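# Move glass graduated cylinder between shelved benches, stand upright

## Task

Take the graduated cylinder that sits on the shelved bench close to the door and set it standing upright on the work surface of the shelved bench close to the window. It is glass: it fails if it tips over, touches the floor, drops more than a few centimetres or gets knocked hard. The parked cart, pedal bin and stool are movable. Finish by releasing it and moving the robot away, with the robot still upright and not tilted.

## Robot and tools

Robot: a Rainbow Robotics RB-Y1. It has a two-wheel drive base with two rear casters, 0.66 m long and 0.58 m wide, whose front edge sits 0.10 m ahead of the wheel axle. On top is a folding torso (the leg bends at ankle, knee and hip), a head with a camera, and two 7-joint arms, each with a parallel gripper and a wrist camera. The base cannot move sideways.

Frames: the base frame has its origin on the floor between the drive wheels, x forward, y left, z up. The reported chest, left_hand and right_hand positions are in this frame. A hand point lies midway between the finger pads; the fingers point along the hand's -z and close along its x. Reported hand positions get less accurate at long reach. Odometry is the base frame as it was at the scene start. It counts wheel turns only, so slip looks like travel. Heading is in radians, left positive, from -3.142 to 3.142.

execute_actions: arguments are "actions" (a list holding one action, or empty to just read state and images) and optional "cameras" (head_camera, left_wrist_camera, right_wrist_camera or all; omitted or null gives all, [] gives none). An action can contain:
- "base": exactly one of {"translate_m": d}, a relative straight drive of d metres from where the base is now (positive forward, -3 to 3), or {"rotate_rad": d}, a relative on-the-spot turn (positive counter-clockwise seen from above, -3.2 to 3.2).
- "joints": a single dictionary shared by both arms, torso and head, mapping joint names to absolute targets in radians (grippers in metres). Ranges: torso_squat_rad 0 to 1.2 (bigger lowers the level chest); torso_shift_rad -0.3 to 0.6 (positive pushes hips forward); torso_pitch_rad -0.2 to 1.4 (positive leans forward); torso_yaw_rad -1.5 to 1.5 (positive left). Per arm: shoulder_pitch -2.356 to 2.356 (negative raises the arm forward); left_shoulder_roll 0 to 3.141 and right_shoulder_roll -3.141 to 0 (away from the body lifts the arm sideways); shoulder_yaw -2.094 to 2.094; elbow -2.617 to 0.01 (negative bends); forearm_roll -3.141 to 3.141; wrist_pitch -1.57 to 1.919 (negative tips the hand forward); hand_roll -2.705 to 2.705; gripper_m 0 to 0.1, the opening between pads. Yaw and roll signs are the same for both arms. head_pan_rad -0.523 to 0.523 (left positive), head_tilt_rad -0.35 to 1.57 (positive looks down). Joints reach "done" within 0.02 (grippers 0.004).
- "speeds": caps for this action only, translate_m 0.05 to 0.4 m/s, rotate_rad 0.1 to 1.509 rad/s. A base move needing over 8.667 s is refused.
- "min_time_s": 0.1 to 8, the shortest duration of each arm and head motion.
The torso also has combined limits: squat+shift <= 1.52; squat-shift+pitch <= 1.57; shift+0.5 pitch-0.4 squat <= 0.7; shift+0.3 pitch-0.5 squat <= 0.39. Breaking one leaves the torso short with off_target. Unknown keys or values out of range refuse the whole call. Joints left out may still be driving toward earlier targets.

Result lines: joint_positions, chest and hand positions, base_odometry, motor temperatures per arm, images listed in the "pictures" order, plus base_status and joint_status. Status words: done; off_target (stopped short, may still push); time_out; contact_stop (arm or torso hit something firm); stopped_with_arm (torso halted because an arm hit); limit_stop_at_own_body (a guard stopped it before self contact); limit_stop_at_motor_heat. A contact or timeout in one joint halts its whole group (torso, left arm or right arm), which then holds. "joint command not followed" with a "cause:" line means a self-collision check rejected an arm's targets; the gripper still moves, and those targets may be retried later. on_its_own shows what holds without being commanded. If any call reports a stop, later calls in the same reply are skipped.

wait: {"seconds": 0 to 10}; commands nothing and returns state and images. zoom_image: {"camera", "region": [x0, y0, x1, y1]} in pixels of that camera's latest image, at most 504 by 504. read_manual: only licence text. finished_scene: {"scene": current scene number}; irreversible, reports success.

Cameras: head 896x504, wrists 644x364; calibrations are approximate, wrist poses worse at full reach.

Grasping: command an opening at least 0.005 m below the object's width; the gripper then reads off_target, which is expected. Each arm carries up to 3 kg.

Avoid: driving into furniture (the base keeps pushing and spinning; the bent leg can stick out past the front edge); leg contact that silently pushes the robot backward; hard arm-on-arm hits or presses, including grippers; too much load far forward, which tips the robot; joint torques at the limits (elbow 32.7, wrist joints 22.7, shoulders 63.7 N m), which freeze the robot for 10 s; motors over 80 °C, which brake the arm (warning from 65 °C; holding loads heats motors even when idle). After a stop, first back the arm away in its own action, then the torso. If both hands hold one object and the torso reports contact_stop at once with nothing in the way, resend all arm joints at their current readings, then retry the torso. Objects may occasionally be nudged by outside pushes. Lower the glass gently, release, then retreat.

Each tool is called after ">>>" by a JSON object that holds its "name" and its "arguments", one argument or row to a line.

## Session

>>> {"name": "execute_actions", "arguments": {
  "actions": []
}}

Scene clock: 0.00 s.
Motor temperatures (°C, as the motors report them): left_arm=[30 29 30 30 33 32 35] | right_arm=[26 24 28 27 31 33 33]
base_odometry: x=+0.000 y=+0.000 heading=+0.000 (m, m, rad; odometry frame)
base_status: not commanded
joint_positions: torso_squat_rad=+0.350 torso_shift_rad=+0.001 torso_pitch_rad=+0.001 torso_yaw_rad=-0.001 left_shoulder_pitch_rad=+0.045 left_shoulder_roll_rad=+0.032 left_shoulder_yaw_rad=+0.001 left_elbow_rad=-0.155 left_forearm_roll_rad=+0.004 left_wrist_pitch_rad=-0.040 left_hand_roll_rad=+0.018 left_gripper_m=+0.101 right_shoulder_pitch_rad=+0.032 right_shoulder_roll_rad=-0.010 right_shoulder_yaw_rad=+0.026 right_elbow_rad=-0.278 right_forearm_roll_rad=+0.035 right_wrist_pitch_rad=+0.028 right_hand_roll_rad=+0.033 right_gripper_m=+0.101 head_pan_rad=+0.001 head_tilt_rad=+0.400
joint_status: not commanded
chest: x=-0.2274 y=+0.0004 z=+1.2474 quat_wxyz=(+1.000, +0.000, +0.000, +0.000) (m; base frame)
left_hand: x=-0.1759 y=+0.2454 z=+0.5648 quat_wxyz=(+0.997, +0.016, -0.076, +0.017) (m; base frame)
right_hand: x=-0.1222 y=-0.2261 z=+0.5700 quat_wxyz=(+0.993, -0.009, -0.109, +0.042) (m; base frame)
pictures: head_camera, left_wrist_camera, right_wrist_camera
camera_calibration (this result's frames):
head_camera: T_world_to_cam=[[-0.00800686, -0.998927, -0.045609, 0.0642798], [-0.384373, 0.0451809, -0.922072, 1.3168], [0.923143, 0.010148, -0.384322, 0.687928], [0, 0, 0, 1]] pos_world=[-0.128401, -0.00226423, 1.4815]
left_wrist_camera: T_world_to_cam=[[0.984812, -0.000315895, 0.173626, 0.0745521], [-0.114751, -0.751648, 0.649505, -0.177164], [0.1303, -0.659564, -0.740268, 0.692158], [0, 0, 0, 1]] pos_world=[-0.183938, 0.323381, 0.614507]
right_wrist_camera: T_world_to_cam=[[-0.968492, -0.0770607, -0.236821, -0.000608293], [-0.214248, 0.742603, 0.634538, -0.189072], [0.126966, 0.665284, -0.735715, 0.673074], [0, 0, 0, 1]] pos_world=[-0.126555, -0.307427, 0.61502]
Images, in order (width x height): head_camera 896x504, left_wrist_camera 644x364, right_wrist_camera 644x364.

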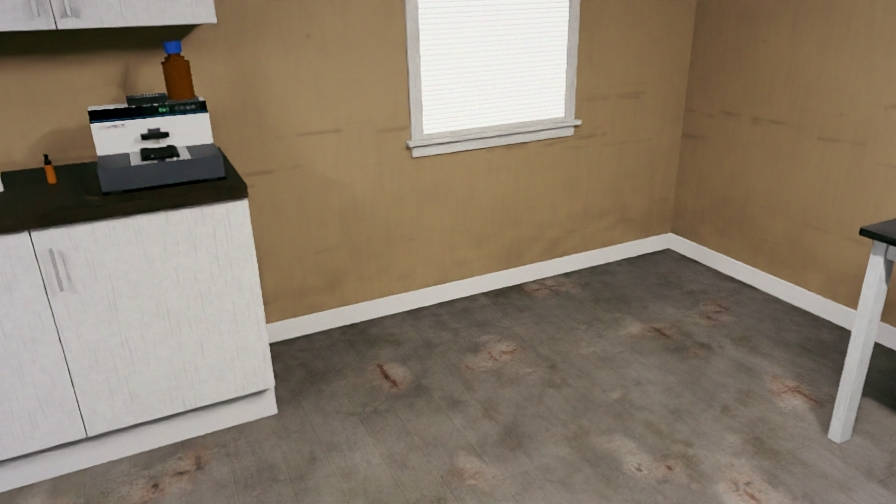

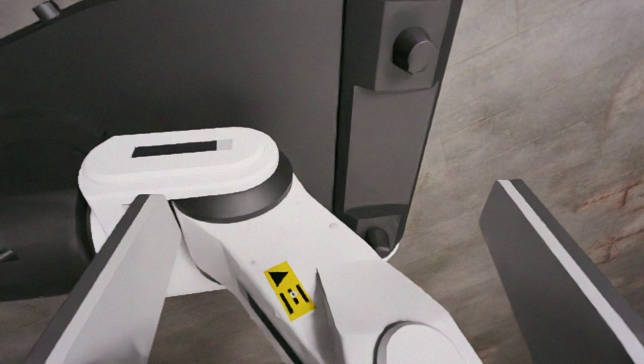

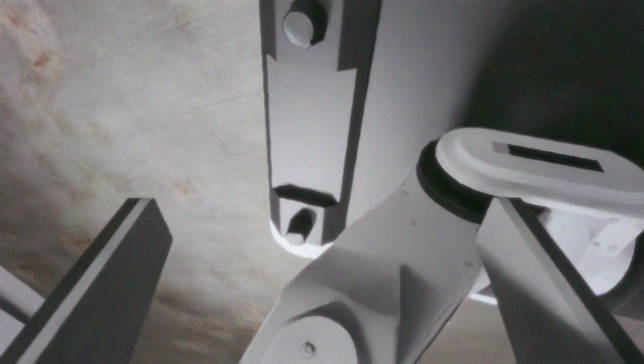

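>>> {"name": "execute_actions", "arguments": {
  "actions": [
    {"base":{"rotate_rad":2.1},"joints":{"head_tilt_rad":0.35,"right_shoulder_pitch_rad":0,"right_shoulder_roll_rad":0,"right_shoulder_yaw_rad":0,"right_elbow_rad":-1.57,"right_forearm_roll_rad":0,"right_wrist_pitch_rad":0,"right_hand_roll_rad":1.57}}
  ],
  "cameras": ["head_camera"]
}}

Scene clock: 8.57 s.
Motor temperatures (°C, as the motors report them): left_arm=[30 29 30 30 33 32 35] | right_arm=[26 24 28 28 31 33 33]
base_odometry: x=+0.000 y=+0.000 heading=+2.100 (m, m, rad; odometry frame)
base_status: done
joint_positions: torso_squat_rad=+0.350 torso_shift_rad=+0.001 torso_pitch_rad=+0.001 torso_yaw_rad=-0.001 left_shoulder_pitch_rad=+0.045 left_shoulder_roll_rad=+0.032 left_shoulder_yaw_rad=+0.001 left_elbow_rad=-0.155 left_forearm_roll_rad=+0.004 left_wrist_pitch_rad=-0.040 left_hand_roll_rad=+0.018 left_gripper_m=+0.101 right_shoulder_pitch_rad=+0.000 right_shoulder_roll_rad=+0.000 right_shoulder_yaw_rad=+0.000 right_elbow_rad=-1.570 right_forearm_roll_rad=+0.000 right_wrist_pitch_rad=+0.000 right_hand_roll_rad=+1.570 right_gripper_m=+0.101 head_pan_rad=+0.001 head_tilt_rad=+0.350
joint_status: all done
chest: x=-0.2274 y=+0.0004 z=+1.2474 quat_wxyz=(+1.000, +0.000, +0.000, +0.000) (m; base frame)
left_hand: x=-0.1759 y=+0.2455 z=+0.5648 quat_wxyz=(+0.997, +0.016, -0.076, +0.017) (m; base frame)
right_hand: x=+0.2897 y=-0.2202 z=+1.0198 quat_wxyz=(+0.501, -0.500, -0.499, +0.500) (m; base frame)
pictures: head_camera
camera_calibration (this result's frames):
head_camera: T_world_to_cam=[[-0.00567377, -0.998925, -0.0459979, 0.0652781], [-0.337464, 0.0452129, -0.940252, 1.35271], [0.941322, 0.0101878, -0.337357, 0.623752], [0, 0, 0, 1]] pos_world=[-0.13029, -0.00230681, 1.48532]
Images, in order (width x height): head_camera 896x504.

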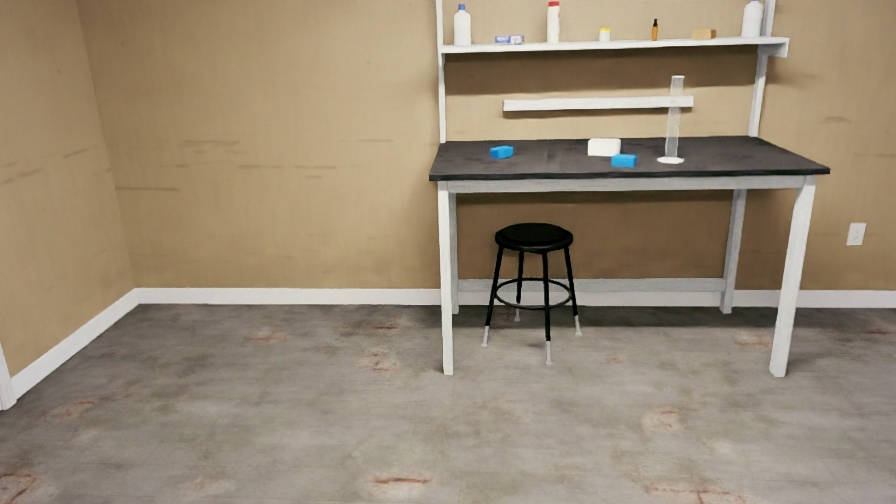

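>>> {"name": "execute_actions", "arguments": {
  "actions": [
    {"base":{"rotate_rad":-0.265}}
  ],
  "cameras": ["head_camera"]
}}

>>> {"name": "execute_actions", "arguments": {
  "actions": [
    {"base":{"translate_m":1.75},"joints":{"head_tilt_rad":0.65,"torso_shift_rad":0.2,"torso_squat_rad":0.3}}
  ],
  "cameras": ["head_camera","right_wrist_camera"]
}}

Scene clock: 17.80 s.
Motor temperatures (°C, as the motors report them): left_arm=[30 29 30 30 33 32 35] | right_arm=[26 24 28 28 31 33 33]
base_odometry: x=+0.000 y=+0.000 heading=+1.835 (m, m, rad; odometry frame)
base_status: done
joint_positions: torso_squat_rad=+0.350 torso_shift_rad=+0.001 torso_pitch_rad=+0.001 torso_yaw_rad=-0.001 left_shoulder_pitch_rad=+0.045 left_shoulder_roll_rad=+0.032 left_shoulder_yaw_rad=+0.001 left_elbow_rad=-0.155 left_forearm_roll_rad=+0.004 left_wrist_pitch_rad=-0.040 left_hand_roll_rad=+0.018 left_gripper_m=+0.101 right_shoulder_pitch_rad=+0.000 right_shoulder_roll_rad=+0.000 right_shoulder_yaw_rad=+0.000 right_elbow_rad=-1.570 right_forearm_roll_rad=+0.000 right_wrist_pitch_rad=+0.000 right_hand_roll_rad=+1.570 right_gripper_m=+0.101 head_pan_rad=+0.001 head_tilt_rad=+0.350
joint_status: not commanded
chest: x=-0.2274 y=+0.0004 z=+1.2474 quat_wxyz=(+1.000, +0.000, +0.000, +0.000) (m; base frame)
left_hand: x=-0.1759 y=+0.2455 z=+0.5648 quat_wxyz=(+0.997, +0.016, -0.076, +0.017) (m; base frame)
right_hand: x=+0.2898 y=-0.2202 z=+1.0198 quat_wxyz=(+0.500, -0.500, -0.499, +0.500) (m; base frame)
pictures: head_camera
camera_calibration (this result's frames):
head_camera: T_world_to_cam=[[-0.00567068, -0.998929, -0.0459198, 0.0652409], [-0.337475, 0.0451382, -0.940252, 1.35271], [0.941317, 0.0101649, -0.33737, 0.623755], [0, 0, 0, 1]] pos_world=[-0.130275, -0.00222835, 1.48532]
Images, in order (width x height): head_camera 896x504.

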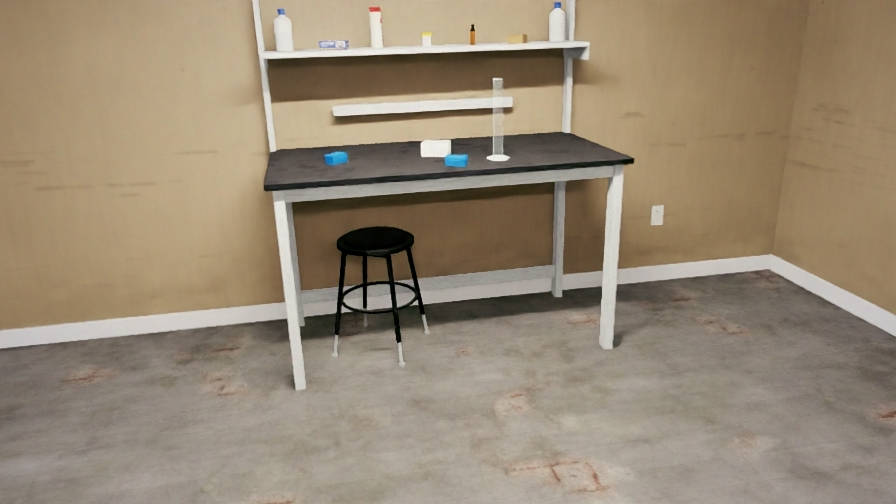

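Scene clock: 23.53 s.
Motor temperatures (°C, as the motors report them): left_arm=[30 29 30 30 33 32 35] | right_arm=[26 24 28 28 31 33 33]
base_odometry: x=-0.458 y=+1.689 heading=+1.836 (m, m, rad; odometry frame)
base_status: done
joint_positions: torso_squat_rad=+0.300 torso_shift_rad=+0.200 torso_pitch_rad=+0.001 torso_yaw_rad=-0.001 left_shoulder_pitch_rad=+0.045 left_shoulder_roll_rad=+0.032 left_shoulder_yaw_rad=+0.001 left_elbow_rad=-0.155 left_forearm_roll_rad=+0.004 left_wrist_pitch_rad=-0.040 left_hand_roll_rad=+0.018 left_gripper_m=+0.101 right_shoulder_pitch_rad=+0.000 right_shoulder_roll_rad=+0.000 right_shoulder_yaw_rad=+0.000 right_elbow_rad=-1.570 right_forearm_roll_rad=+0.000 right_wrist_pitch_rad=+0.000 right_hand_roll_rad=+1.570 right_gripper_m=+0.101 head_pan_rad=+0.001 head_tilt_rad=+0.650
joint_status: all done
chest: x=-0.0949 y=+0.0004 z=+1.2453 quat_wxyz=(+1.000, +0.000, +0.000, +0.000) (m; base frame)
left_hand: x=-0.0434 y=+0.2455 z=+0.5627 quat_wxyz=(+0.997, +0.016, -0.076, +0.017) (m; base frame)
right_hand: x=+0.4223 y=-0.2202 z=+1.0176 quat_wxyz=(+0.501, -0.500, -0.499, +0.500) (m; base frame)
pictures: head_camera, right_wrist_camera
camera_calibration (this result's frames):
head_camera: T_world_to_cam=[[-0.0192738, -0.998923, -0.0422092, 0.0595367], [-0.60033, 0.0453221, -0.798467, 1.17145], [0.79952, 0.00994996, -0.600557, 0.868317], [0, 0, 0, 1]] pos_world=[0.0101674, -0.00225979, 1.45935]
right_wrist_camera: T_world_to_cam=[[0.0205898, -0.999758, -0.00768926, -0.220863], [-0.673315, -0.00818067, -0.73931, 1.06576], [0.739069, 0.0203996, -0.673321, 0.465312], [0, 0, 0, 1]] pos_world=[0.378244, -0.221583, 1.09954]
Images, in order (width x height): head_camera 896x504, right_wrist_camera 644x364.

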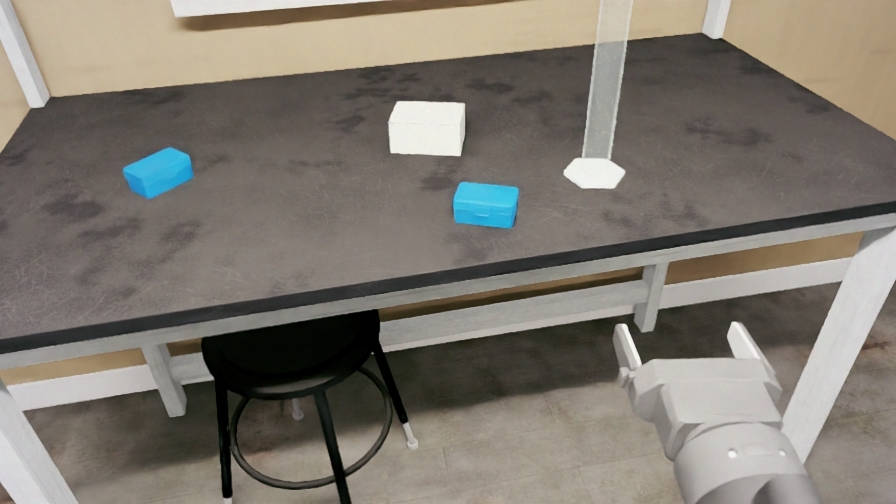

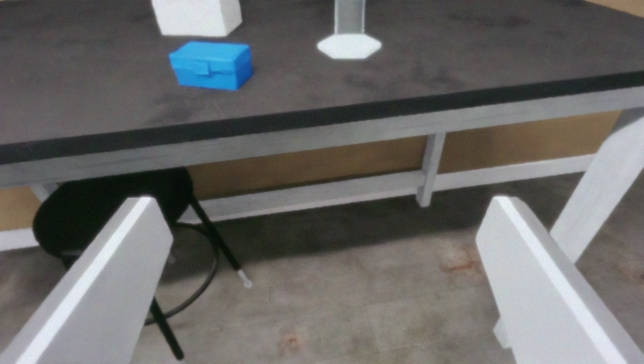

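>>> {"name": "execute_actions", "arguments": {
  "actions": [
    {"base":{"translate_m":0.37},"joints":{"head_tilt_rad":0.8,"torso_yaw_rad":-0.04}}
  ],
  "cameras": ["head_camera","right_wrist_camera"]
}}

Scene clock: 32.70 s.
Motor temperatures (°C, as the motors report them): left_arm=[30 29 30 30 33 32 35] | right_arm=[26 24 28 28 31 33 33]
base_odometry: x=-0.555 y=+2.046 heading=+1.836 (m, m, rad; odometry frame)
base_status: done
joint_positions: torso_squat_rad=+0.300 torso_shift_rad=+0.200 torso_pitch_rad=+0.001 torso_yaw_rad=-0.040 left_shoulder_pitch_rad=+0.045 left_shoulder_roll_rad=+0.032 left_shoulder_yaw_rad=+0.001 left_elbow_rad=-0.155 left_forearm_roll_rad=+0.004 left_wrist_pitch_rad=-0.040 left_hand_roll_rad=+0.018 left_gripper_m=+0.101 right_shoulder_pitch_rad=+0.000 right_shoulder_roll_rad=+0.000 right_shoulder_yaw_rad=+0.000 right_elbow_rad=-1.570 right_forearm_roll_rad=+0.000 right_wrist_pitch_rad=+0.000 right_hand_roll_rad=+1.570 right_gripper_m=+0.101 head_pan_rad=+0.001 head_tilt_rad=+0.800
joint_status: all done
chest: x=-0.0949 y=+0.0004 z=+1.2453 quat_wxyz=(+1.000, +0.000, +0.000, -0.020) (m; base frame)
left_hand: x=-0.0338 y=+0.2432 z=+0.5627 quat_wxyz=(+0.997, +0.014, -0.076, -0.003) (m; base frame)
right_hand: x=+0.4133 y=-0.2403 z=+1.0177 quat_wxyz=(+0.510, -0.509, -0.489, +0.491) (m; base frame)
pictures: head_camera, right_wrist_camera
camera_calibration (this result's frames):
head_camera: T_world_to_cam=[[-0.0646417, -0.997152, -0.0388451, 0.0505096], [-0.710548, 0.0733243, -0.699818, 1.02089], [0.700673, -0.0176361, -0.713265, 1.02405], [0, 0, 0, 1]] pos_world=[0.0111287, -0.00642978, 1.44682]
right_wrist_camera: T_world_to_cam=[[-0.0186428, -0.999797, -0.00770336, -0.224567], [-0.673044, 0.0182468, -0.739378, 1.06587], [0.739368, -0.00859934, -0.673247, 0.465261], [0, 0, 0, 1]] pos_world=[0.369193, -0.239969, 1.09959]
Images, in order (width x height): head_camera 896x504, right_wrist_camera 644x364.

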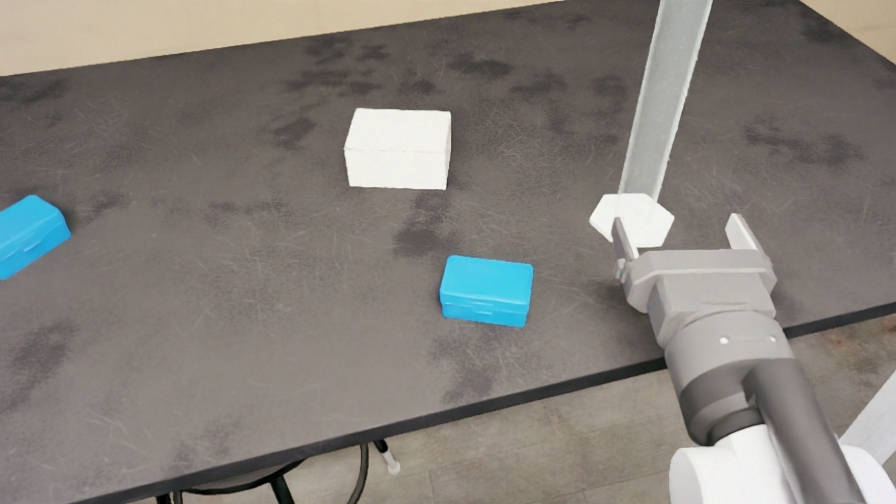

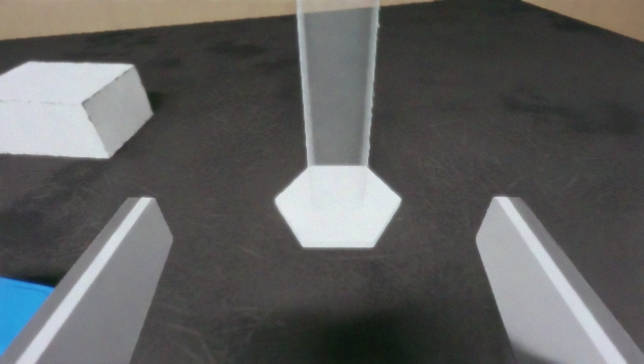

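>>> {"name": "execute_actions", "arguments": {
  "actions": [
    {"base":{"translate_m":0.14},"joints":{"torso_yaw_rad":-0.06},"speeds":{"translate_m":0.12}}
  ],
  "cameras": ["head_camera","right_wrist_camera"]
}}

Scene clock: 38.77 s.
Motor temperatures (°C, as the motors report them): left_arm=[30 29 30 30 33 32 35] | right_arm=[26 24 28 28 31 33 33]
base_odometry: x=-0.592 y=+2.181 heading=+1.837 (m, m, rad; odometry frame)
base_status: done
joint_positions: torso_squat_rad=+0.300 torso_shift_rad=+0.200 torso_pitch_rad=+0.001 torso_yaw_rad=-0.060 left_shoulder_pitch_rad=+0.045 left_shoulder_roll_rad=+0.032 left_shoulder_yaw_rad=+0.001 left_elbow_rad=-0.155 left_forearm_roll_rad=+0.004 left_wrist_pitch_rad=-0.040 left_hand_roll_rad=+0.018 left_gripper_m=+0.101 right_shoulder_pitch_rad=+0.000 right_shoulder_roll_rad=+0.000 right_shoulder_yaw_rad=+0.000 right_elbow_rad=-1.570 right_forearm_roll_rad=+0.000 right_wrist_pitch_rad=+0.000 right_hand_roll_rad=+1.570 right_gripper_m=+0.101 head_pan_rad=+0.001 head_tilt_rad=+0.800
joint_status: all done
chest: x=-0.0949 y=+0.0004 z=+1.2453 quat_wxyz=(+1.000, +0.000, +0.000, -0.030) (m; base frame)
left_hand: x=-0.0289 y=+0.2419 z=+0.5627 quat_wxyz=(+0.997, +0.013, -0.076, -0.012) (m; base frame)
right_hand: x=+0.4083 y=-0.2504 z=+1.0177 quat_wxyz=(+0.515, -0.514, -0.484, +0.485) (m; base frame)
pictures: head_camera, right_wrist_camera
camera_calibration (this result's frames):
head_camera: T_world_to_cam=[[-0.0845558, -0.995661, -0.0388487, 0.04861], [-0.708893, 0.0875097, -0.699866, 1.02108], [0.700229, -0.0316382, -0.713217, 1.02398], [0, 0, 0, 1]] pos_world=[0.0109243, -0.00855826, 1.44683]
right_wrist_camera: T_world_to_cam=[[-0.0386534, -0.999223, -0.00772197, -0.226454], [-0.672501, 0.0317289, -0.739416, 1.06595], [0.739086, -0.0233879, -0.673205, 0.465211], [0, 0, 0, 1]] pos_world=[0.364271, -0.24922, 1.09962]
Images, in order (width x height): head_camera 896x504, right_wrist_camera 644x364.

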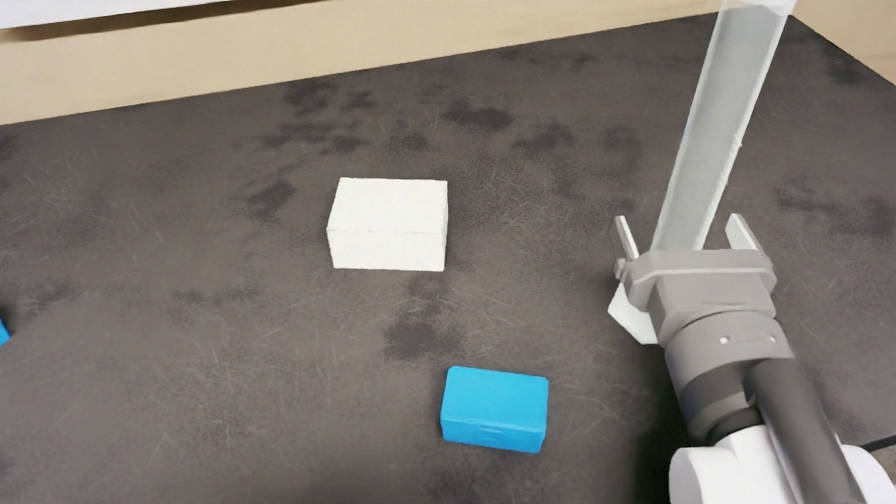

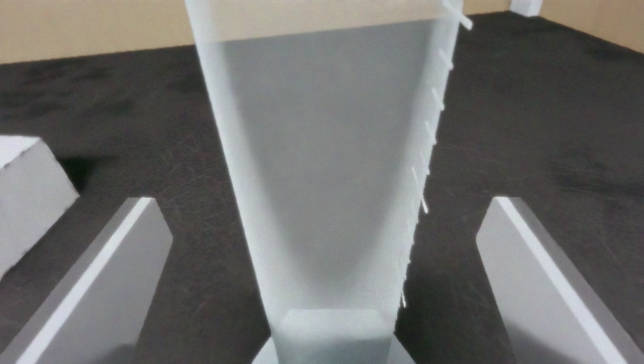

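>>> {"name": "execute_actions", "arguments": {
  "actions": [
    {"base":{"translate_m":0.015},"joints":{"right_gripper_m":0.06,"torso_yaw_rad":-0.064},"speeds":{"translate_m":0.05}}
  ],
  "cameras": []
}}

>>> {"name": "execute_actions", "arguments": {
  "actions": [
    {"joints":{"right_gripper_m":0.03}}
  ],
  "cameras": ["right_wrist_camera"]
}}

>>> {"name": "execute_actions", "arguments": {
  "actions": [
    {"joints":{"torso_squat_rad":0.1}}
  ],
  "cameras": ["head_camera","right_wrist_camera"]
}}

Scene clock: 46.90 s.
Motor temperatures (°C, as the motors report them): left_arm=[30 29 30 30 33 32 35] | right_arm=[26 24 28 28 31 33 33]
base_odometry: x=-0.596 y=+2.196 heading=+1.837 (m, m, rad; odometry frame)
base_status: done
joint_positions: torso_squat_rad=+0.300 torso_shift_rad=+0.200 torso_pitch_rad=+0.001 torso_yaw_rad=-0.064 left_shoulder_pitch_rad=+0.045 left_shoulder_roll_rad=+0.032 left_shoulder_yaw_rad=+0.001 left_elbow_rad=-0.155 left_forearm_roll_rad=+0.004 left_wrist_pitch_rad=-0.040 left_hand_roll_rad=+0.018 left_gripper_m=+0.101 right_shoulder_pitch_rad=+0.000 right_shoulder_roll_rad=+0.000 right_shoulder_yaw_rad=+0.000 right_elbow_rad=-1.570 right_forearm_roll_rad=+0.000 right_wrist_pitch_rad=+0.000 right_hand_roll_rad=+1.570 right_gripper_m=+0.060 head_pan_rad=+0.001 head_tilt_rad=+0.800
joint_status: all done
chest: x=-0.0949 y=+0.0004 z=+1.2453 quat_wxyz=(+0.999, +0.000, +0.000, -0.032) (m; base frame)
left_hand: x=-0.0280 y=+0.2417 z=+0.5627 quat_wxyz=(+0.997, +0.013, -0.076, -0.014) (m; base frame)
right_hand: x=+0.4073 y=-0.2525 z=+1.0177 quat_wxyz=(+0.516, -0.515, -0.483, +0.484) (m; base frame)
pictures: none
No camera images: the call's "cameras" was empty. Leave "cameras" out to get every camera's image.

Scene clock: 47.70 s.
Motor temperatures (°C, as the motors report them): left_arm=[30 29 30 30 33 32 35] | right_arm=[26 24 28 28 31 33 33]
base_odometry: x=-0.596 y=+2.196 heading=+1.837 (m, m, rad; odometry frame)
base_status: not commanded
joint_positions: torso_squat_rad=+0.300 torso_shift_rad=+0.200 torso_pitch_rad=+0.001 torso_yaw_rad=-0.064 left_shoulder_pitch_rad=+0.045 left_shoulder_roll_rad=+0.032 left_shoulder_yaw_rad=+0.001 left_elbow_rad=-0.155 left_forearm_roll_rad=+0.004 left_wrist_pitch_rad=-0.040 left_hand_roll_rad=+0.018 left_gripper_m=+0.101 right_shoulder_pitch_rad=+0.000 right_shoulder_roll_rad=+0.000 right_shoulder_yaw_rad=+0.000 right_elbow_rad=-1.570 right_forearm_roll_rad=+0.000 right_wrist_pitch_rad=+0.000 right_hand_roll_rad=+1.570 right_gripper_m=+0.043 head_pan_rad=+0.001 head_tilt_rad=+0.800
joint_status: right_gripper_m off_target (ended at +0.043, target +0.030)
chest: x=-0.0949 y=+0.0004 z=+1.2453 quat_wxyz=(+0.999, +0.000, +0.000, -0.032) (m; base frame)
left_hand: x=-0.0280 y=+0.2417 z=+0.5627 quat_wxyz=(+0.997, +0.013, -0.076, -0.014) (m; base frame)
right_hand: x=+0.4073 y=-0.2525 z=+1.0177 quat_wxyz=(+0.516, -0.515, -0.483, +0.484) (m; base frame)
pictures: right_wrist_camera
camera_calibration (this result's frames):
right_wrist_camera: T_world_to_cam=[[-0.0426652, -0.99906, -0.00767875, -0.226878], [-0.672305, 0.0343946, -0.739475, 1.06601], [0.739043, -0.0263874, -0.673141, 0.46513], [0, 0, 0, 1]] pos_world=[0.363257, -0.251056, 1.09965]
Images, in order (width x height): right_wrist_camera 644x364.

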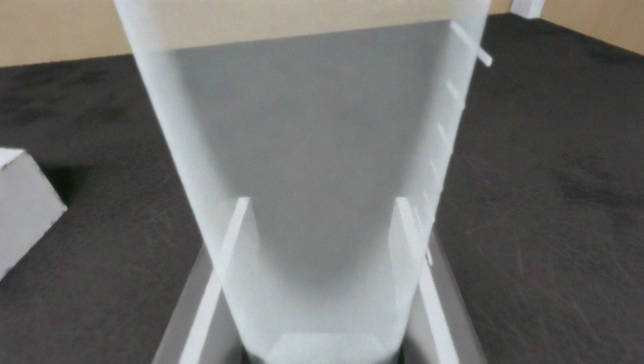

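Scene clock: 49.13 s.
Motor temperatures (°C, as the motors report them): left_arm=[30 29 30 30 33 32 35] | right_arm=[26 24 28 28 31 33 33]
base_odometry: x=-0.596 y=+2.196 heading=+1.837 (m, m, rad; odometry frame)
base_status: not commanded
joint_positions: torso_squat_rad=+0.100 torso_shift_rad=+0.200 torso_pitch_rad=+0.001 torso_yaw_rad=-0.064 left_shoulder_pitch_rad=+0.045 left_shoulder_roll_rad=+0.032 left_shoulder_yaw_rad=+0.001 left_elbow_rad=-0.155 left_forearm_roll_rad=+0.004 left_wrist_pitch_rad=-0.040 left_hand_roll_rad=+0.018 left_gripper_m=+0.101 right_shoulder_pitch_rad=+0.000 right_shoulder_roll_rad=+0.000 right_shoulder_yaw_rad=+0.000 right_elbow_rad=-1.570 right_forearm_roll_rad=+0.000 right_wrist_pitch_rad=+0.000 right_hand_roll_rad=+1.570 right_gripper_m=+0.043 head_pan_rad=+0.001 head_tilt_rad=+0.800
joint_status: all done
chest: x=-0.0893 y=+0.0004 z=+1.2725 quat_wxyz=(+0.999, +0.000, +0.000, -0.032) (m; base frame)
left_hand: x=-0.0225 y=+0.2417 z=+0.5899 quat_wxyz=(+0.997, +0.013, -0.076, -0.014) (m; base frame)
right_hand: x=+0.4129 y=-0.2524 z=+1.0448 quat_wxyz=(+0.516, -0.515, -0.483, +0.484) (m; base frame)
pictures: head_camera, right_wrist_camera
camera_calibration (this result's frames):
head_camera: T_world_to_cam=[[-0.0885275, -0.995316, -0.0388335, 0.0497716], [-0.708648, 0.0903319, -0.699756, 1.04397], [0.699987, -0.0344284, -0.713326, 1.03958], [0, 0, 0, 1]] pos_world=[0.0165222, -0.00897426, 1.47401]
right_wrist_camera: T_world_to_cam=[[-0.0426686, -0.99906, -0.00768579, -0.226418], [-0.672593, 0.0344124, -0.739212, 1.08959], [0.738781, -0.0263717, -0.673429, 0.479625], [0, 0, 0, 1]] pos_world=[0.368853, -0.251052, 1.12669]
Images, in order (width x height): head_camera 896x504, right_wrist_camera 644x364.

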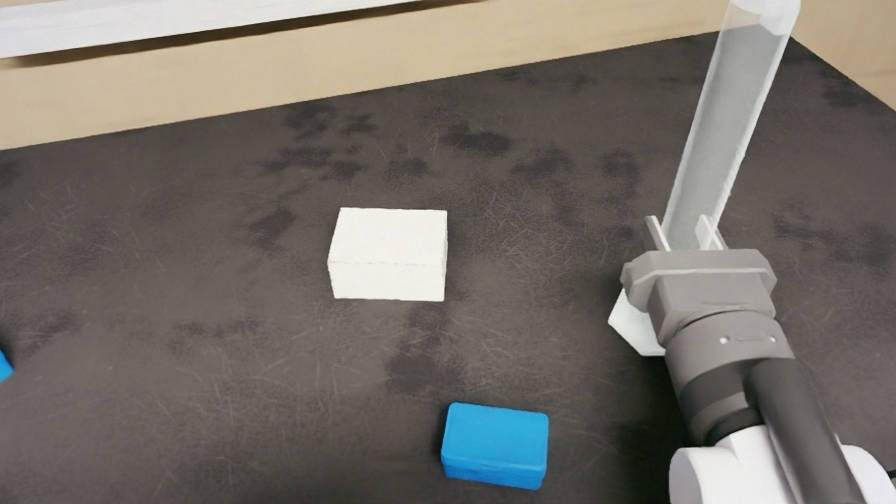

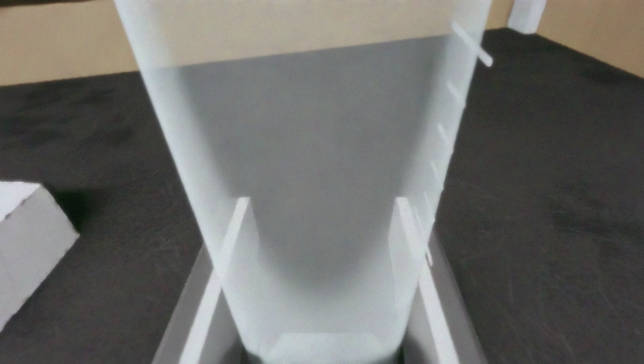

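>>> {"name": "execute_actions", "arguments": {
  "actions": [
    {"base":{"translate_m":-1.2},"joints":{"torso_shift_rad":0,"torso_yaw_rad":0}}
  ],
  "cameras": []
}}

>>> {"name": "execute_actions", "arguments": {
  "actions": [
    {"base":{"rotate_rad":-2.88},"joints":{"head_tilt_rad":0.45}}
  ],
  "cameras": ["head_camera"]
}}

Scene clock: 57.30 s.
Motor temperatures (°C, as the motors report them): left_arm=[30 29 30 30 33 32 35] | right_arm=[26 24 28 28 31 33 33]
base_odometry: x=-0.279 y=+1.038 heading=+1.838 (m, m, rad; odometry frame)
base_status: done
joint_positions: torso_squat_rad=+0.100 torso_shift_rad=+0.000 torso_pitch_rad=+0.001 torso_yaw_rad=+0.000 left_shoulder_pitch_rad=+0.045 left_shoulder_roll_rad=+0.032 left_shoulder_yaw_rad=+0.001 left_elbow_rad=-0.155 left_forearm_roll_rad=+0.004 left_wrist_pitch_rad=-0.040 left_hand_roll_rad=+0.018 left_gripper_m=+0.101 right_shoulder_pitch_rad=+0.000 right_shoulder_roll_rad=+0.000 right_shoulder_yaw_rad=+0.000 right_elbow_rad=-1.570 right_forearm_roll_rad=+0.000 right_wrist_pitch_rad=+0.000 right_hand_roll_rad=+1.570 right_gripper_m=+0.043 head_pan_rad=+0.001 head_tilt_rad=+0.800
joint_status: all done
chest: x=-0.2277 y=+0.0004 z=+1.2864 quat_wxyz=(+1.000, +0.000, +0.000, +0.000) (m; base frame)
left_hand: x=-0.1766 y=+0.2455 z=+0.6038 quat_wxyz=(+0.997, +0.016, -0.076, +0.017) (m; base frame)
right_hand: x=+0.2896 y=-0.2198 z=+1.0586 quat_wxyz=(+0.500, -0.500, -0.499, +0.501) (m; base frame)
pictures: none
No camera images: the call's "cameras" was empty. Leave "cameras" out to get every camera's image.

Scene clock: 62.40 s.
Motor temperatures (°C, as the motors report them): left_arm=[30 29 30 30 33 32 35] | right_arm=[26 24 28 28 31 33 33]
base_odometry: x=-0.279 y=+1.038 heading=-1.041 (m, m, rad; odometry frame)
base_status: done
joint_positions: torso_squat_rad=+0.100 torso_shift_rad=+0.000 torso_pitch_rad=+0.001 torso_yaw_rad=+0.000 left_shoulder_pitch_rad=+0.045 left_shoulder_roll_rad=+0.032 left_shoulder_yaw_rad=+0.001 left_elbow_rad=-0.155 left_forearm_roll_rad=+0.004 left_wrist_pitch_rad=-0.040 left_hand_roll_rad=+0.018 left_gripper_m=+0.101 right_shoulder_pitch_rad=+0.000 right_shoulder_roll_rad=+0.000 right_shoulder_yaw_rad=+0.000 right_elbow_rad=-1.570 right_forearm_roll_rad=+0.000 right_wrist_pitch_rad=+0.000 right_hand_roll_rad=+1.570 right_gripper_m=+0.043 head_pan_rad=+0.001 head_tilt_rad=+0.450
joint_status: all done
chest: x=-0.2278 y=+0.0004 z=+1.2864 quat_wxyz=(+1.000, +0.000, +0.000, +0.000) (m; base frame)
left_hand: x=-0.1766 y=+0.2455 z=+0.6038 quat_wxyz=(+0.997, +0.016, -0.076, +0.017) (m; base frame)
right_hand: x=+0.2895 y=-0.2198 z=+1.0587 quat_wxyz=(+0.500, -0.500, -0.499, +0.501) (m; base frame)
pictures: head_camera
camera_calibration (this result's frames):
head_camera: T_world_to_cam=[[-0.00954308, -0.998933, -0.0451931, 0.0651292], [-0.429733, 0.0449058, -0.901839, 1.31318], [0.902906, 0.0108146, -0.429702, 0.766621], [0, 0, 0, 1]] pos_world=[-0.127249, -0.00220028, 1.51664]
Images, in order (width x height): head_camera 896x504.

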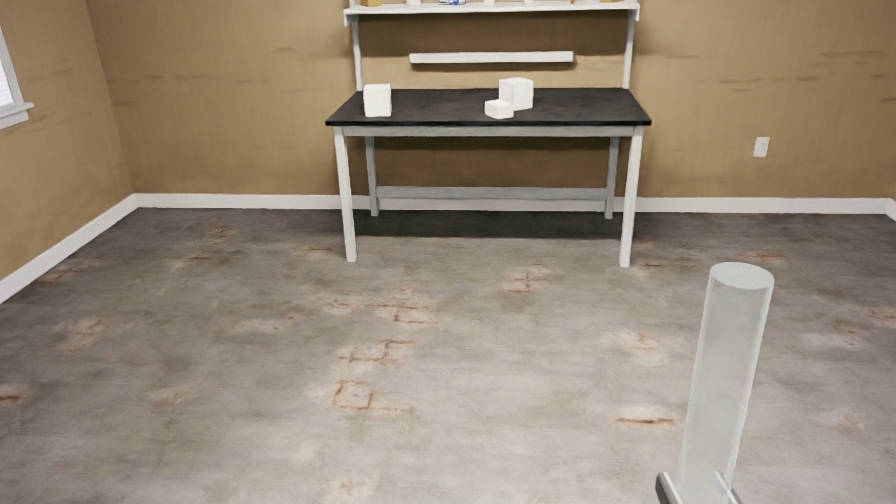

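Aim right of the boxes.

>>> {"name": "execute_actions", "arguments": {
  "actions": [
    {"base":{"rotate_rad":-0.12}}
  ],
  "cameras": []
}}

>>> {"name": "execute_actions", "arguments": {
  "actions": [
    {"base":{"translate_m":2.5},"joints":{"head_tilt_rad":0.9,"torso_squat_rad":0.35}}
  ],
  "cameras": ["head_camera"]
}}

Scene clock: 68.40 s.
Motor temperatures (°C, as the motors report them): left_arm=[30 29 30 30 33 32 35] | right_arm=[26 24 28 28 31 33 33]
base_odometry: x=-0.279 y=+1.038 heading=-1.161 (m, m, rad; odometry frame)
base_status: done
joint_positions: torso_squat_rad=+0.100 torso_shift_rad=+0.000 torso_pitch_rad=+0.001 torso_yaw_rad=+0.000 left_shoulder_pitch_rad=+0.045 left_shoulder_roll_rad=+0.032 left_shoulder_yaw_rad=+0.001 left_elbow_rad=-0.155 left_forearm_roll_rad=+0.004 left_wrist_pitch_rad=-0.040 left_hand_roll_rad=+0.018 left_gripper_m=+0.101 right_shoulder_pitch_rad=+0.000 right_shoulder_roll_rad=+0.000 right_shoulder_yaw_rad=+0.000 right_elbow_rad=-1.570 right_forearm_roll_rad=+0.000 right_wrist_pitch_rad=+0.000 right_hand_roll_rad=+1.570 right_gripper_m=+0.043 head_pan_rad=+0.001 head_tilt_rad=+0.450
joint_status: not commanded
chest: x=-0.2278 y=+0.0004 z=+1.2864 quat_wxyz=(+1.000, +0.000, +0.000, +0.000) (m; base frame)
left_hand: x=-0.1766 y=+0.2455 z=+0.6038 quat_wxyz=(+0.997, +0.016, -0.076, +0.017) (m; base frame)
right_hand: x=+0.2895 y=-0.2198 z=+1.0587 quat_wxyz=(+0.500, -0.500, -0.499, +0.501) (m; base frame)
pictures: none
No camera images: the call's "cameras" was empty. Leave "cameras" out to get every camera's image.

Scene clock: 76.00 s.
Motor temperatures (°C, as the motors report them): left_arm=[30 29 30 30 33 32 35] | right_arm=[26 24 28 28 31 33 33]
base_odometry: x=+0.717 y=-1.255 heading=-1.161 (m, m, rad; odometry frame)
base_status: done
joint_positions: torso_squat_rad=+0.350 torso_shift_rad=+0.000 torso_pitch_rad=+0.001 torso_yaw_rad=+0.000 left_shoulder_pitch_rad=+0.045 left_shoulder_roll_rad=+0.032 left_shoulder_yaw_rad=+0.001 left_elbow_rad=-0.155 left_forearm_roll_rad=+0.004 left_wrist_pitch_rad=-0.040 left_hand_roll_rad=+0.018 left_gripper_m=+0.101 right_shoulder_pitch_rad=+0.000 right_shoulder_roll_rad=+0.000 right_shoulder_yaw_rad=+0.000 right_elbow_rad=-1.570 right_forearm_roll_rad=+0.000 right_wrist_pitch_rad=+0.000 right_hand_roll_rad=+1.570 right_gripper_m=+0.043 head_pan_rad=+0.001 head_tilt_rad=+0.900
joint_status: all done
chest: x=-0.2277 y=+0.0004 z=+1.2475 quat_wxyz=(+1.000, +0.000, +0.000, +0.000) (m; base frame)
left_hand: x=-0.1764 y=+0.2455 z=+0.5649 quat_wxyz=(+0.997, +0.016, -0.076, +0.017) (m; base frame)
right_hand: x=+0.2896 y=-0.2198 z=+1.0196 quat_wxyz=(+0.500, -0.500, -0.499, +0.501) (m; base frame)
pictures: head_camera
camera_calibration (this result's frames):
head_camera: T_world_to_cam=[[-0.0285662, -0.998937, -0.0361663, 0.0464156], [-0.779268, 0.0449152, -0.625079, 0.805676], [0.626039, 0.0103271, -0.779723, 1.19951], [0, 0, 0, 1]] pos_world=[-0.121778, -0.00220833, 1.44058]
Images, in order (width x height): head_camera 896x504.

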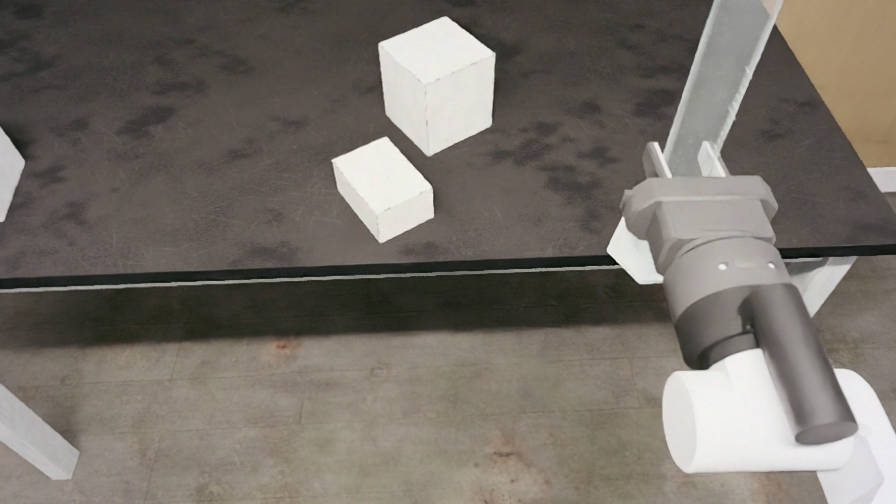

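>>> {"name": "execute_actions", "arguments": {
  "actions": [
    {"base":{"translate_m":0.29},"joints":{"torso_squat_rad":0.55}}
  ],
  "cameras": ["head_camera"]
}}

>>> {"name": "execute_actions", "arguments": {
  "actions": [
    {"joints":{"torso_squat_rad":0.7}}
  ],
  "cameras": ["head_camera"]
}}

Scene clock: 81.63 s.
Motor temperatures (°C, as the motors report them): left_arm=[30 29 30 30 33 32 35] | right_arm=[26 24 28 28 31 33 33]
base_odometry: x=+0.832 y=-1.521 heading=-1.161 (m, m, rad; odometry frame)
base_status: done
joint_positions: torso_squat_rad=+0.550 torso_shift_rad=+0.000 torso_pitch_rad=+0.001 torso_yaw_rad=+0.000 left_shoulder_pitch_rad=+0.045 left_shoulder_roll_rad=+0.032 left_shoulder_yaw_rad=+0.001 left_elbow_rad=-0.155 left_forearm_roll_rad=+0.004 left_wrist_pitch_rad=-0.040 left_hand_roll_rad=+0.018 left_gripper_m=+0.101 right_shoulder_pitch_rad=+0.000 right_shoulder_roll_rad=+0.000 right_shoulder_yaw_rad=+0.000 right_elbow_rad=-1.570 right_forearm_roll_rad=+0.000 right_wrist_pitch_rad=+0.000 right_hand_roll_rad=+1.570 right_gripper_m=+0.043 head_pan_rad=+0.001 head_tilt_rad=+0.900
joint_status: all done
chest: x=-0.2277 y=+0.0004 z=+1.1867 quat_wxyz=(+1.000, +0.000, +0.000, +0.000) (m; base frame)
left_hand: x=-0.1764 y=+0.2455 z=+0.5041 quat_wxyz=(+0.997, +0.016, -0.076, +0.017) (m; base frame)
right_hand: x=+0.2896 y=-0.2198 z=+0.9588 quat_wxyz=(+0.500, -0.500, -0.499, +0.501) (m; base frame)
pictures: head_camera
camera_calibration (this result's frames):
head_camera: T_world_to_cam=[[-0.0285659, -0.998937, -0.0361663, 0.0442031], [-0.779268, 0.044915, -0.625079, 0.767663], [0.626039, 0.0103273, -0.779723, 1.15212], [0, 0, 0, 1]] pos_world=[-0.121794, -0.00222175, 1.37978]
Images, in order (width x height): head_camera 896x504.

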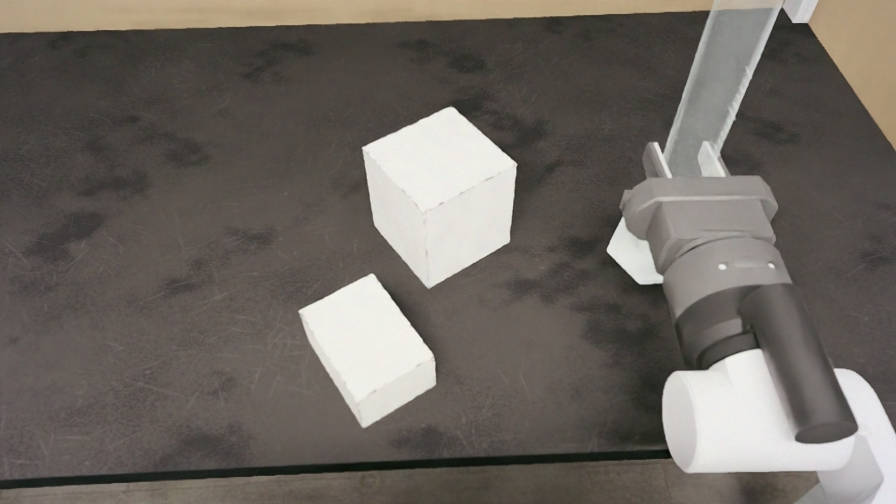

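Scene clock: 82.90 s.
Motor temperatures (°C, as the motors report them): left_arm=[30 29 30 30 33 32 35] | right_arm=[26 24 28 28 31 33 33]
base_odometry: x=+0.832 y=-1.521 heading=-1.161 (m, m, rad; odometry frame)
base_status: not commanded
joint_positions: torso_squat_rad=+0.700 torso_shift_rad=+0.000 torso_pitch_rad=+0.001 torso_yaw_rad=+0.000 left_shoulder_pitch_rad=+0.045 left_shoulder_roll_rad=+0.032 left_shoulder_yaw_rad=+0.001 left_elbow_rad=-0.155 left_forearm_roll_rad=+0.004 left_wrist_pitch_rad=-0.040 left_hand_roll_rad=+0.018 left_gripper_m=+0.101 right_shoulder_pitch_rad=+0.000 right_shoulder_roll_rad=+0.000 right_shoulder_yaw_rad=+0.000 right_elbow_rad=-1.570 right_forearm_roll_rad=+0.000 right_wrist_pitch_rad=+0.000 right_hand_roll_rad=+1.570 right_gripper_m=+0.043 head_pan_rad=+0.001 head_tilt_rad=+0.900
joint_status: all done
chest: x=-0.2278 y=+0.0004 z=+1.1253 quat_wxyz=(+1.000, +0.000, +0.000, +0.000) (m; base frame)
left_hand: x=-0.1764 y=+0.2455 z=+0.4427 quat_wxyz=(+0.997, +0.016, -0.076, +0.017) (m; base frame)
right_hand: x=+0.2895 y=-0.2199 z=+0.8975 quat_wxyz=(+0.500, -0.500, -0.499, +0.501) (m; base frame)
pictures: head_camera
camera_calibration (this result's frames):
head_camera: T_world_to_cam=[[-0.0285602, -0.998937, -0.0361711, 0.0419737], [-0.779166, 0.0449152, -0.625206, 0.729395], [0.626166, 0.0103273, -0.779621, 1.10422], [0, 0, 0, 1]] pos_world=[-0.121909, -0.0022355, 1.31842]
Images, in order (width x height): head_camera 896x504.

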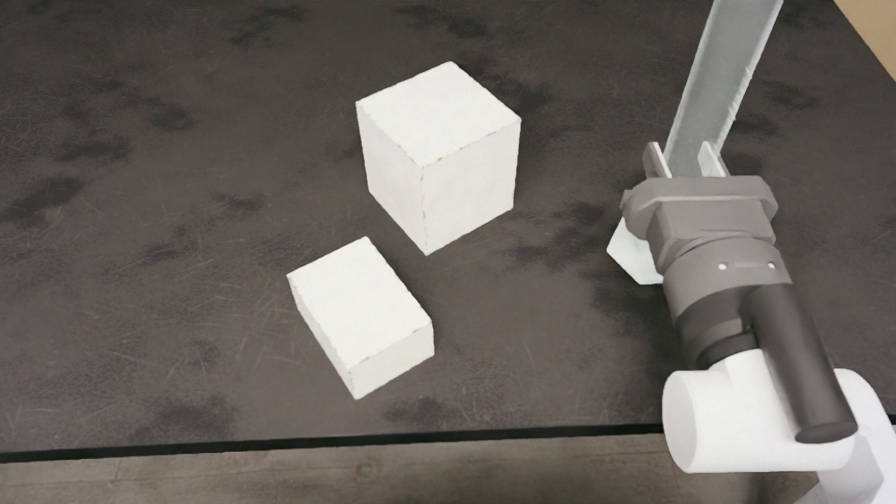

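>>> {"name": "execute_actions", "arguments": {
  "actions": [
    {"joints":{"torso_squat_rad":0.735}}
  ],
  "cameras": []
}}

Scene clock: 86.03 s.
Motor temperatures (°C, as the motors report them): left_arm=[30 29 30 30 33 32 35] | right_arm=[26 24 28 28 31 33 33]
base_odometry: x=+0.832 y=-1.521 heading=-1.161 (m, m, rad; odometry frame)
base_status: not commanded
joint_positions: torso_squat_rad=+0.735 torso_shift_rad=+0.000 torso_pitch_rad=+0.001 torso_yaw_rad=+0.000 left_shoulder_pitch_rad=+0.045 left_shoulder_roll_rad=+0.032 left_shoulder_yaw_rad=+0.001 left_elbow_rad=-0.155 left_forearm_roll_rad=+0.004 left_wrist_pitch_rad=-0.040 left_hand_roll_rad=+0.018 left_gripper_m=+0.101 right_shoulder_pitch_rad=+0.000 right_shoulder_roll_rad=+0.000 right_shoulder_yaw_rad=+0.000 right_elbow_rad=-1.570 right_forearm_roll_rad=+0.000 right_wrist_pitch_rad=+0.000 right_hand_roll_rad=+1.570 right_gripper_m=+0.043 head_pan_rad=+0.001 head_tilt_rad=+0.900
joint_status: all done
chest: x=-0.2278 y=+0.0004 z=+1.1092 quat_wxyz=(+1.000, +0.000, +0.000, +0.000) (m; base frame)
left_hand: x=-0.1764 y=+0.2455 z=+0.4266 quat_wxyz=(+0.997, +0.016, -0.076, +0.017) (m; base frame)
right_hand: x=+0.2895 y=-0.2199 z=+0.8814 quat_wxyz=(+0.500, -0.500, -0.499, +0.501) (m; base frame)
pictures: none
No camera images: the call's "cameras" was empty. Leave "cameras" out to get every camera's image.

>>> {"name": "execute_actions", "arguments": {
  "actions": [
    {"joints":{"torso_squat_rad":0.758}}
  ],
  "cameras": []
}}

Scene clock: 89.30 s.
Motor temperatures (°C, as the motors report them): left_arm=[30 29 30 30 33 32 35] | right_arm=[26 24 28 28 31 33 33]
base_odometry: x=+0.832 y=-1.521 heading=-1.161 (m, m, rad; odometry frame)
base_status: not commanded
joint_positions: torso_squat_rad=+0.758 torso_shift_rad=+0.000 torso_pitch_rad=+0.001 torso_yaw_rad=+0.000 left_shoulder_pitch_rad=+0.045 left_shoulder_roll_rad=+0.032 left_shoulder_yaw_rad=+0.001 left_elbow_rad=-0.155 left_forearm_roll_rad=+0.004 left_wrist_pitch_rad=-0.040 left_hand_roll_rad=+0.018 left_gripper_m=+0.101 right_shoulder_pitch_rad=+0.000 right_shoulder_roll_rad=+0.000 right_shoulder_yaw_rad=+0.000 right_elbow_rad=-1.570 right_forearm_roll_rad=+0.000 right_wrist_pitch_rad=+0.000 right_hand_roll_rad=+1.570 right_gripper_m=+0.043 head_pan_rad=+0.001 head_tilt_rad=+0.900
joint_status: all done
chest: x=-0.2278 y=+0.0004 z=+1.0983 quat_wxyz=(+1.000, +0.000, +0.000, +0.000) (m; base frame)
left_hand: x=-0.1765 y=+0.2455 z=+0.4156 quat_wxyz=(+0.997, +0.016, -0.076, +0.017) (m; base frame)
right_hand: x=+0.2895 y=-0.2199 z=+0.8705 quat_wxyz=(+0.500, -0.500, -0.499, +0.501) (m; base frame)
pictures: none
No camera images: the call's "cameras" was empty. Leave "cameras" out to get every camera's image.

>>> {"name": "execute_actions", "arguments": {
  "actions": [
    {"joints":{"torso_squat_rad":0.776}}
  ],
  "cameras": []
}}

Scene clock: 91.93 s.
Motor temperatures (°C, as the motors report them): left_arm=[30 29 30 30 33 32 35] | right_arm=[26 24 28 28 31 33 33]
base_odometry: x=+0.832 y=-1.521 heading=-1.161 (m, m, rad; odometry frame)
base_status: not commanded
joint_positions: torso_squat_rad=+0.776 torso_shift_rad=+0.000 torso_pitch_rad=+0.000 torso_yaw_rad=+0.000 left_shoulder_pitch_rad=+0.045 left_shoulder_roll_rad=+0.032 left_shoulder_yaw_rad=+0.001 left_elbow_rad=-0.155 left_forearm_roll_rad=+0.004 left_wrist_pitch_rad=-0.040 left_hand_roll_rad=+0.018 left_gripper_m=+0.101 right_shoulder_pitch_rad=-0.001 right_shoulder_roll_rad=+0.000 right_shoulder_yaw_rad=+0.000 right_elbow_rad=-1.572 right_forearm_roll_rad=+0.000 right_wrist_pitch_rad=-0.001 right_hand_roll_rad=+1.570 right_gripper_m=+0.043 head_pan_rad=+0.001 head_tilt_rad=+0.900
joint_status: all done
chest: x=-0.2281 y=+0.0004 z=+1.0895 quat_wxyz=(+1.000, -0.001, +0.000, +0.000) (m; base frame)
left_hand: x=-0.1764 y=+0.2454 z=+0.4069 quat_wxyz=(+0.997, +0.016, -0.076, +0.017) (m; base frame)
right_hand: x=+0.2899 y=-0.2196 z=+0.8639 quat_wxyz=(+0.499, -0.501, -0.501, +0.500) (m; base frame)
pictures: none
No camera images: the call's "cameras" was empty. Leave "cameras" out to get every camera's image.

>>> {"name": "execute_actions", "arguments": {
  "actions": [
    {"joints":{"right_gripper_m":0.1}}
  ],
  "cameras": []
}}

>>> {"name": "execute_actions", "arguments": {
  "actions": [
    {"base":{"translate_m":-0.5},"joints":{"head_tilt_rad":0.5}}
  ],
  "cameras": ["head_camera"]
}}

Scene clock: 97.70 s.
Motor temperatures (°C, as the motors report them): left_arm=[30 29 30 30 33 32 35] | right_arm=[26 24 28 28 31 33 33]
base_odometry: x=+0.832 y=-1.521 heading=-1.161 (m, m, rad; odometry frame)
base_status: not commanded
joint_positions: torso_squat_rad=+0.776 torso_shift_rad=+0.000 torso_pitch_rad=+0.001 torso_yaw_rad=+0.000 left_shoulder_pitch_rad=+0.045 left_shoulder_roll_rad=+0.032 left_shoulder_yaw_rad=+0.001 left_elbow_rad=-0.155 left_forearm_roll_rad=+0.004 left_wrist_pitch_rad=-0.040 left_hand_roll_rad=+0.018 left_gripper_m=+0.101 right_shoulder_pitch_rad=+0.000 right_shoulder_roll_rad=+0.000 right_shoulder_yaw_rad=+0.000 right_elbow_rad=-1.570 right_forearm_roll_rad=+0.000 right_wrist_pitch_rad=+0.000 right_hand_roll_rad=+1.570 right_gripper_m=+0.100 head_pan_rad=+0.001 head_tilt_rad=+0.900
joint_status: all done
chest: x=-0.2278 y=+0.0004 z=+1.0895 quat_wxyz=(+1.000, +0.000, +0.000, +0.000) (m; base frame)
left_hand: x=-0.1764 y=+0.2454 z=+0.4069 quat_wxyz=(+0.997, +0.016, -0.076, +0.017) (m; base frame)
right_hand: x=+0.2897 y=-0.2197 z=+0.8623 quat_wxyz=(+0.500, -0.500, -0.500, +0.500) (m; base frame)
pictures: none
No camera images: the call's "cameras" was empty. Leave "cameras" out to get every camera's image.

Scene clock: 100.47 s.
Motor temperatures (°C, as the motors report them): left_arm=[30 29 30 30 33 32 35] | right_arm=[26 24 28 28 31 33 33]
base_odometry: x=+0.633 y=-1.062 heading=-1.162 (m, m, rad; odometry frame)
base_status: done
joint_positions: torso_squat_rad=+0.776 torso_shift_rad=+0.000 torso_pitch_rad=+0.001 torso_yaw_rad=+0.000 left_shoulder_pitch_rad=+0.045 left_shoulder_roll_rad=+0.032 left_shoulder_yaw_rad=+0.001 left_elbow_rad=-0.155 left_forearm_roll_rad=+0.004 left_wrist_pitch_rad=-0.040 left_hand_roll_rad=+0.018 left_gripper_m=+0.101 right_shoulder_pitch_rad=+0.000 right_shoulder_roll_rad=+0.000 right_shoulder_yaw_rad=+0.000 right_elbow_rad=-1.570 right_forearm_roll_rad=+0.000 right_wrist_pitch_rad=+0.000 right_hand_roll_rad=+1.570 right_gripper_m=+0.100 head_pan_rad=+0.001 head_tilt_rad=+0.500
joint_status: all done
chest: x=-0.2278 y=+0.0004 z=+1.0895 quat_wxyz=(+1.000, +0.000, +0.000, +0.000) (m; base frame)
left_hand: x=-0.1766 y=+0.2454 z=+0.4069 quat_wxyz=(+0.997, +0.016, -0.076, +0.017) (m; base frame)
right_hand: x=+0.2896 y=-0.2198 z=+0.8621 quat_wxyz=(+0.500, -0.500, -0.500, +0.501) (m; base frame)
pictures: head_camera
camera_calibration (this result's frames):
head_camera: T_world_to_cam=[[-0.0118254, -0.998936, -0.0445674, 0.0549572], [-0.47428, 0.0448413, -0.879231, 1.0973], [0.880295, 0.0107402, -0.474306, 0.734849], [0, 0, 0, 1]] pos_world=[-0.125805, -0.00219818, 1.31578]
Images, in order (width x height): head_camera 896x504.

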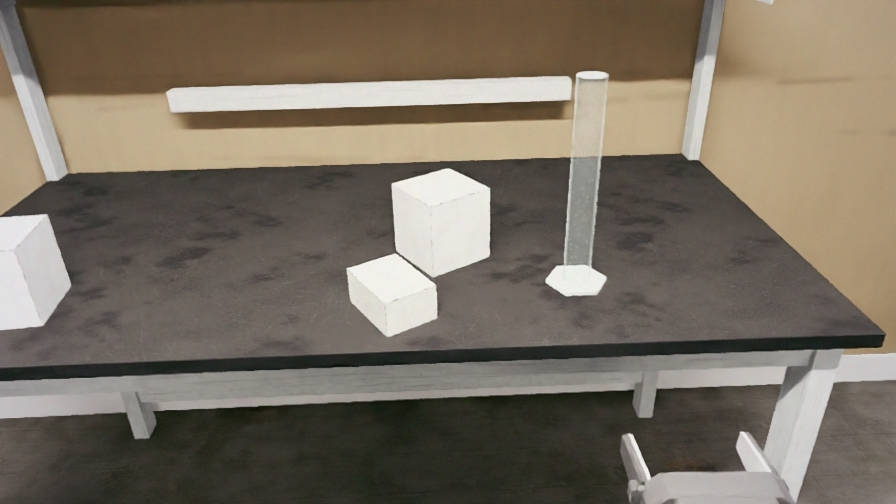

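>>> {"name": "finished_scene", "arguments": {
  "scene": 2
}}

The scene is finished: the task was done.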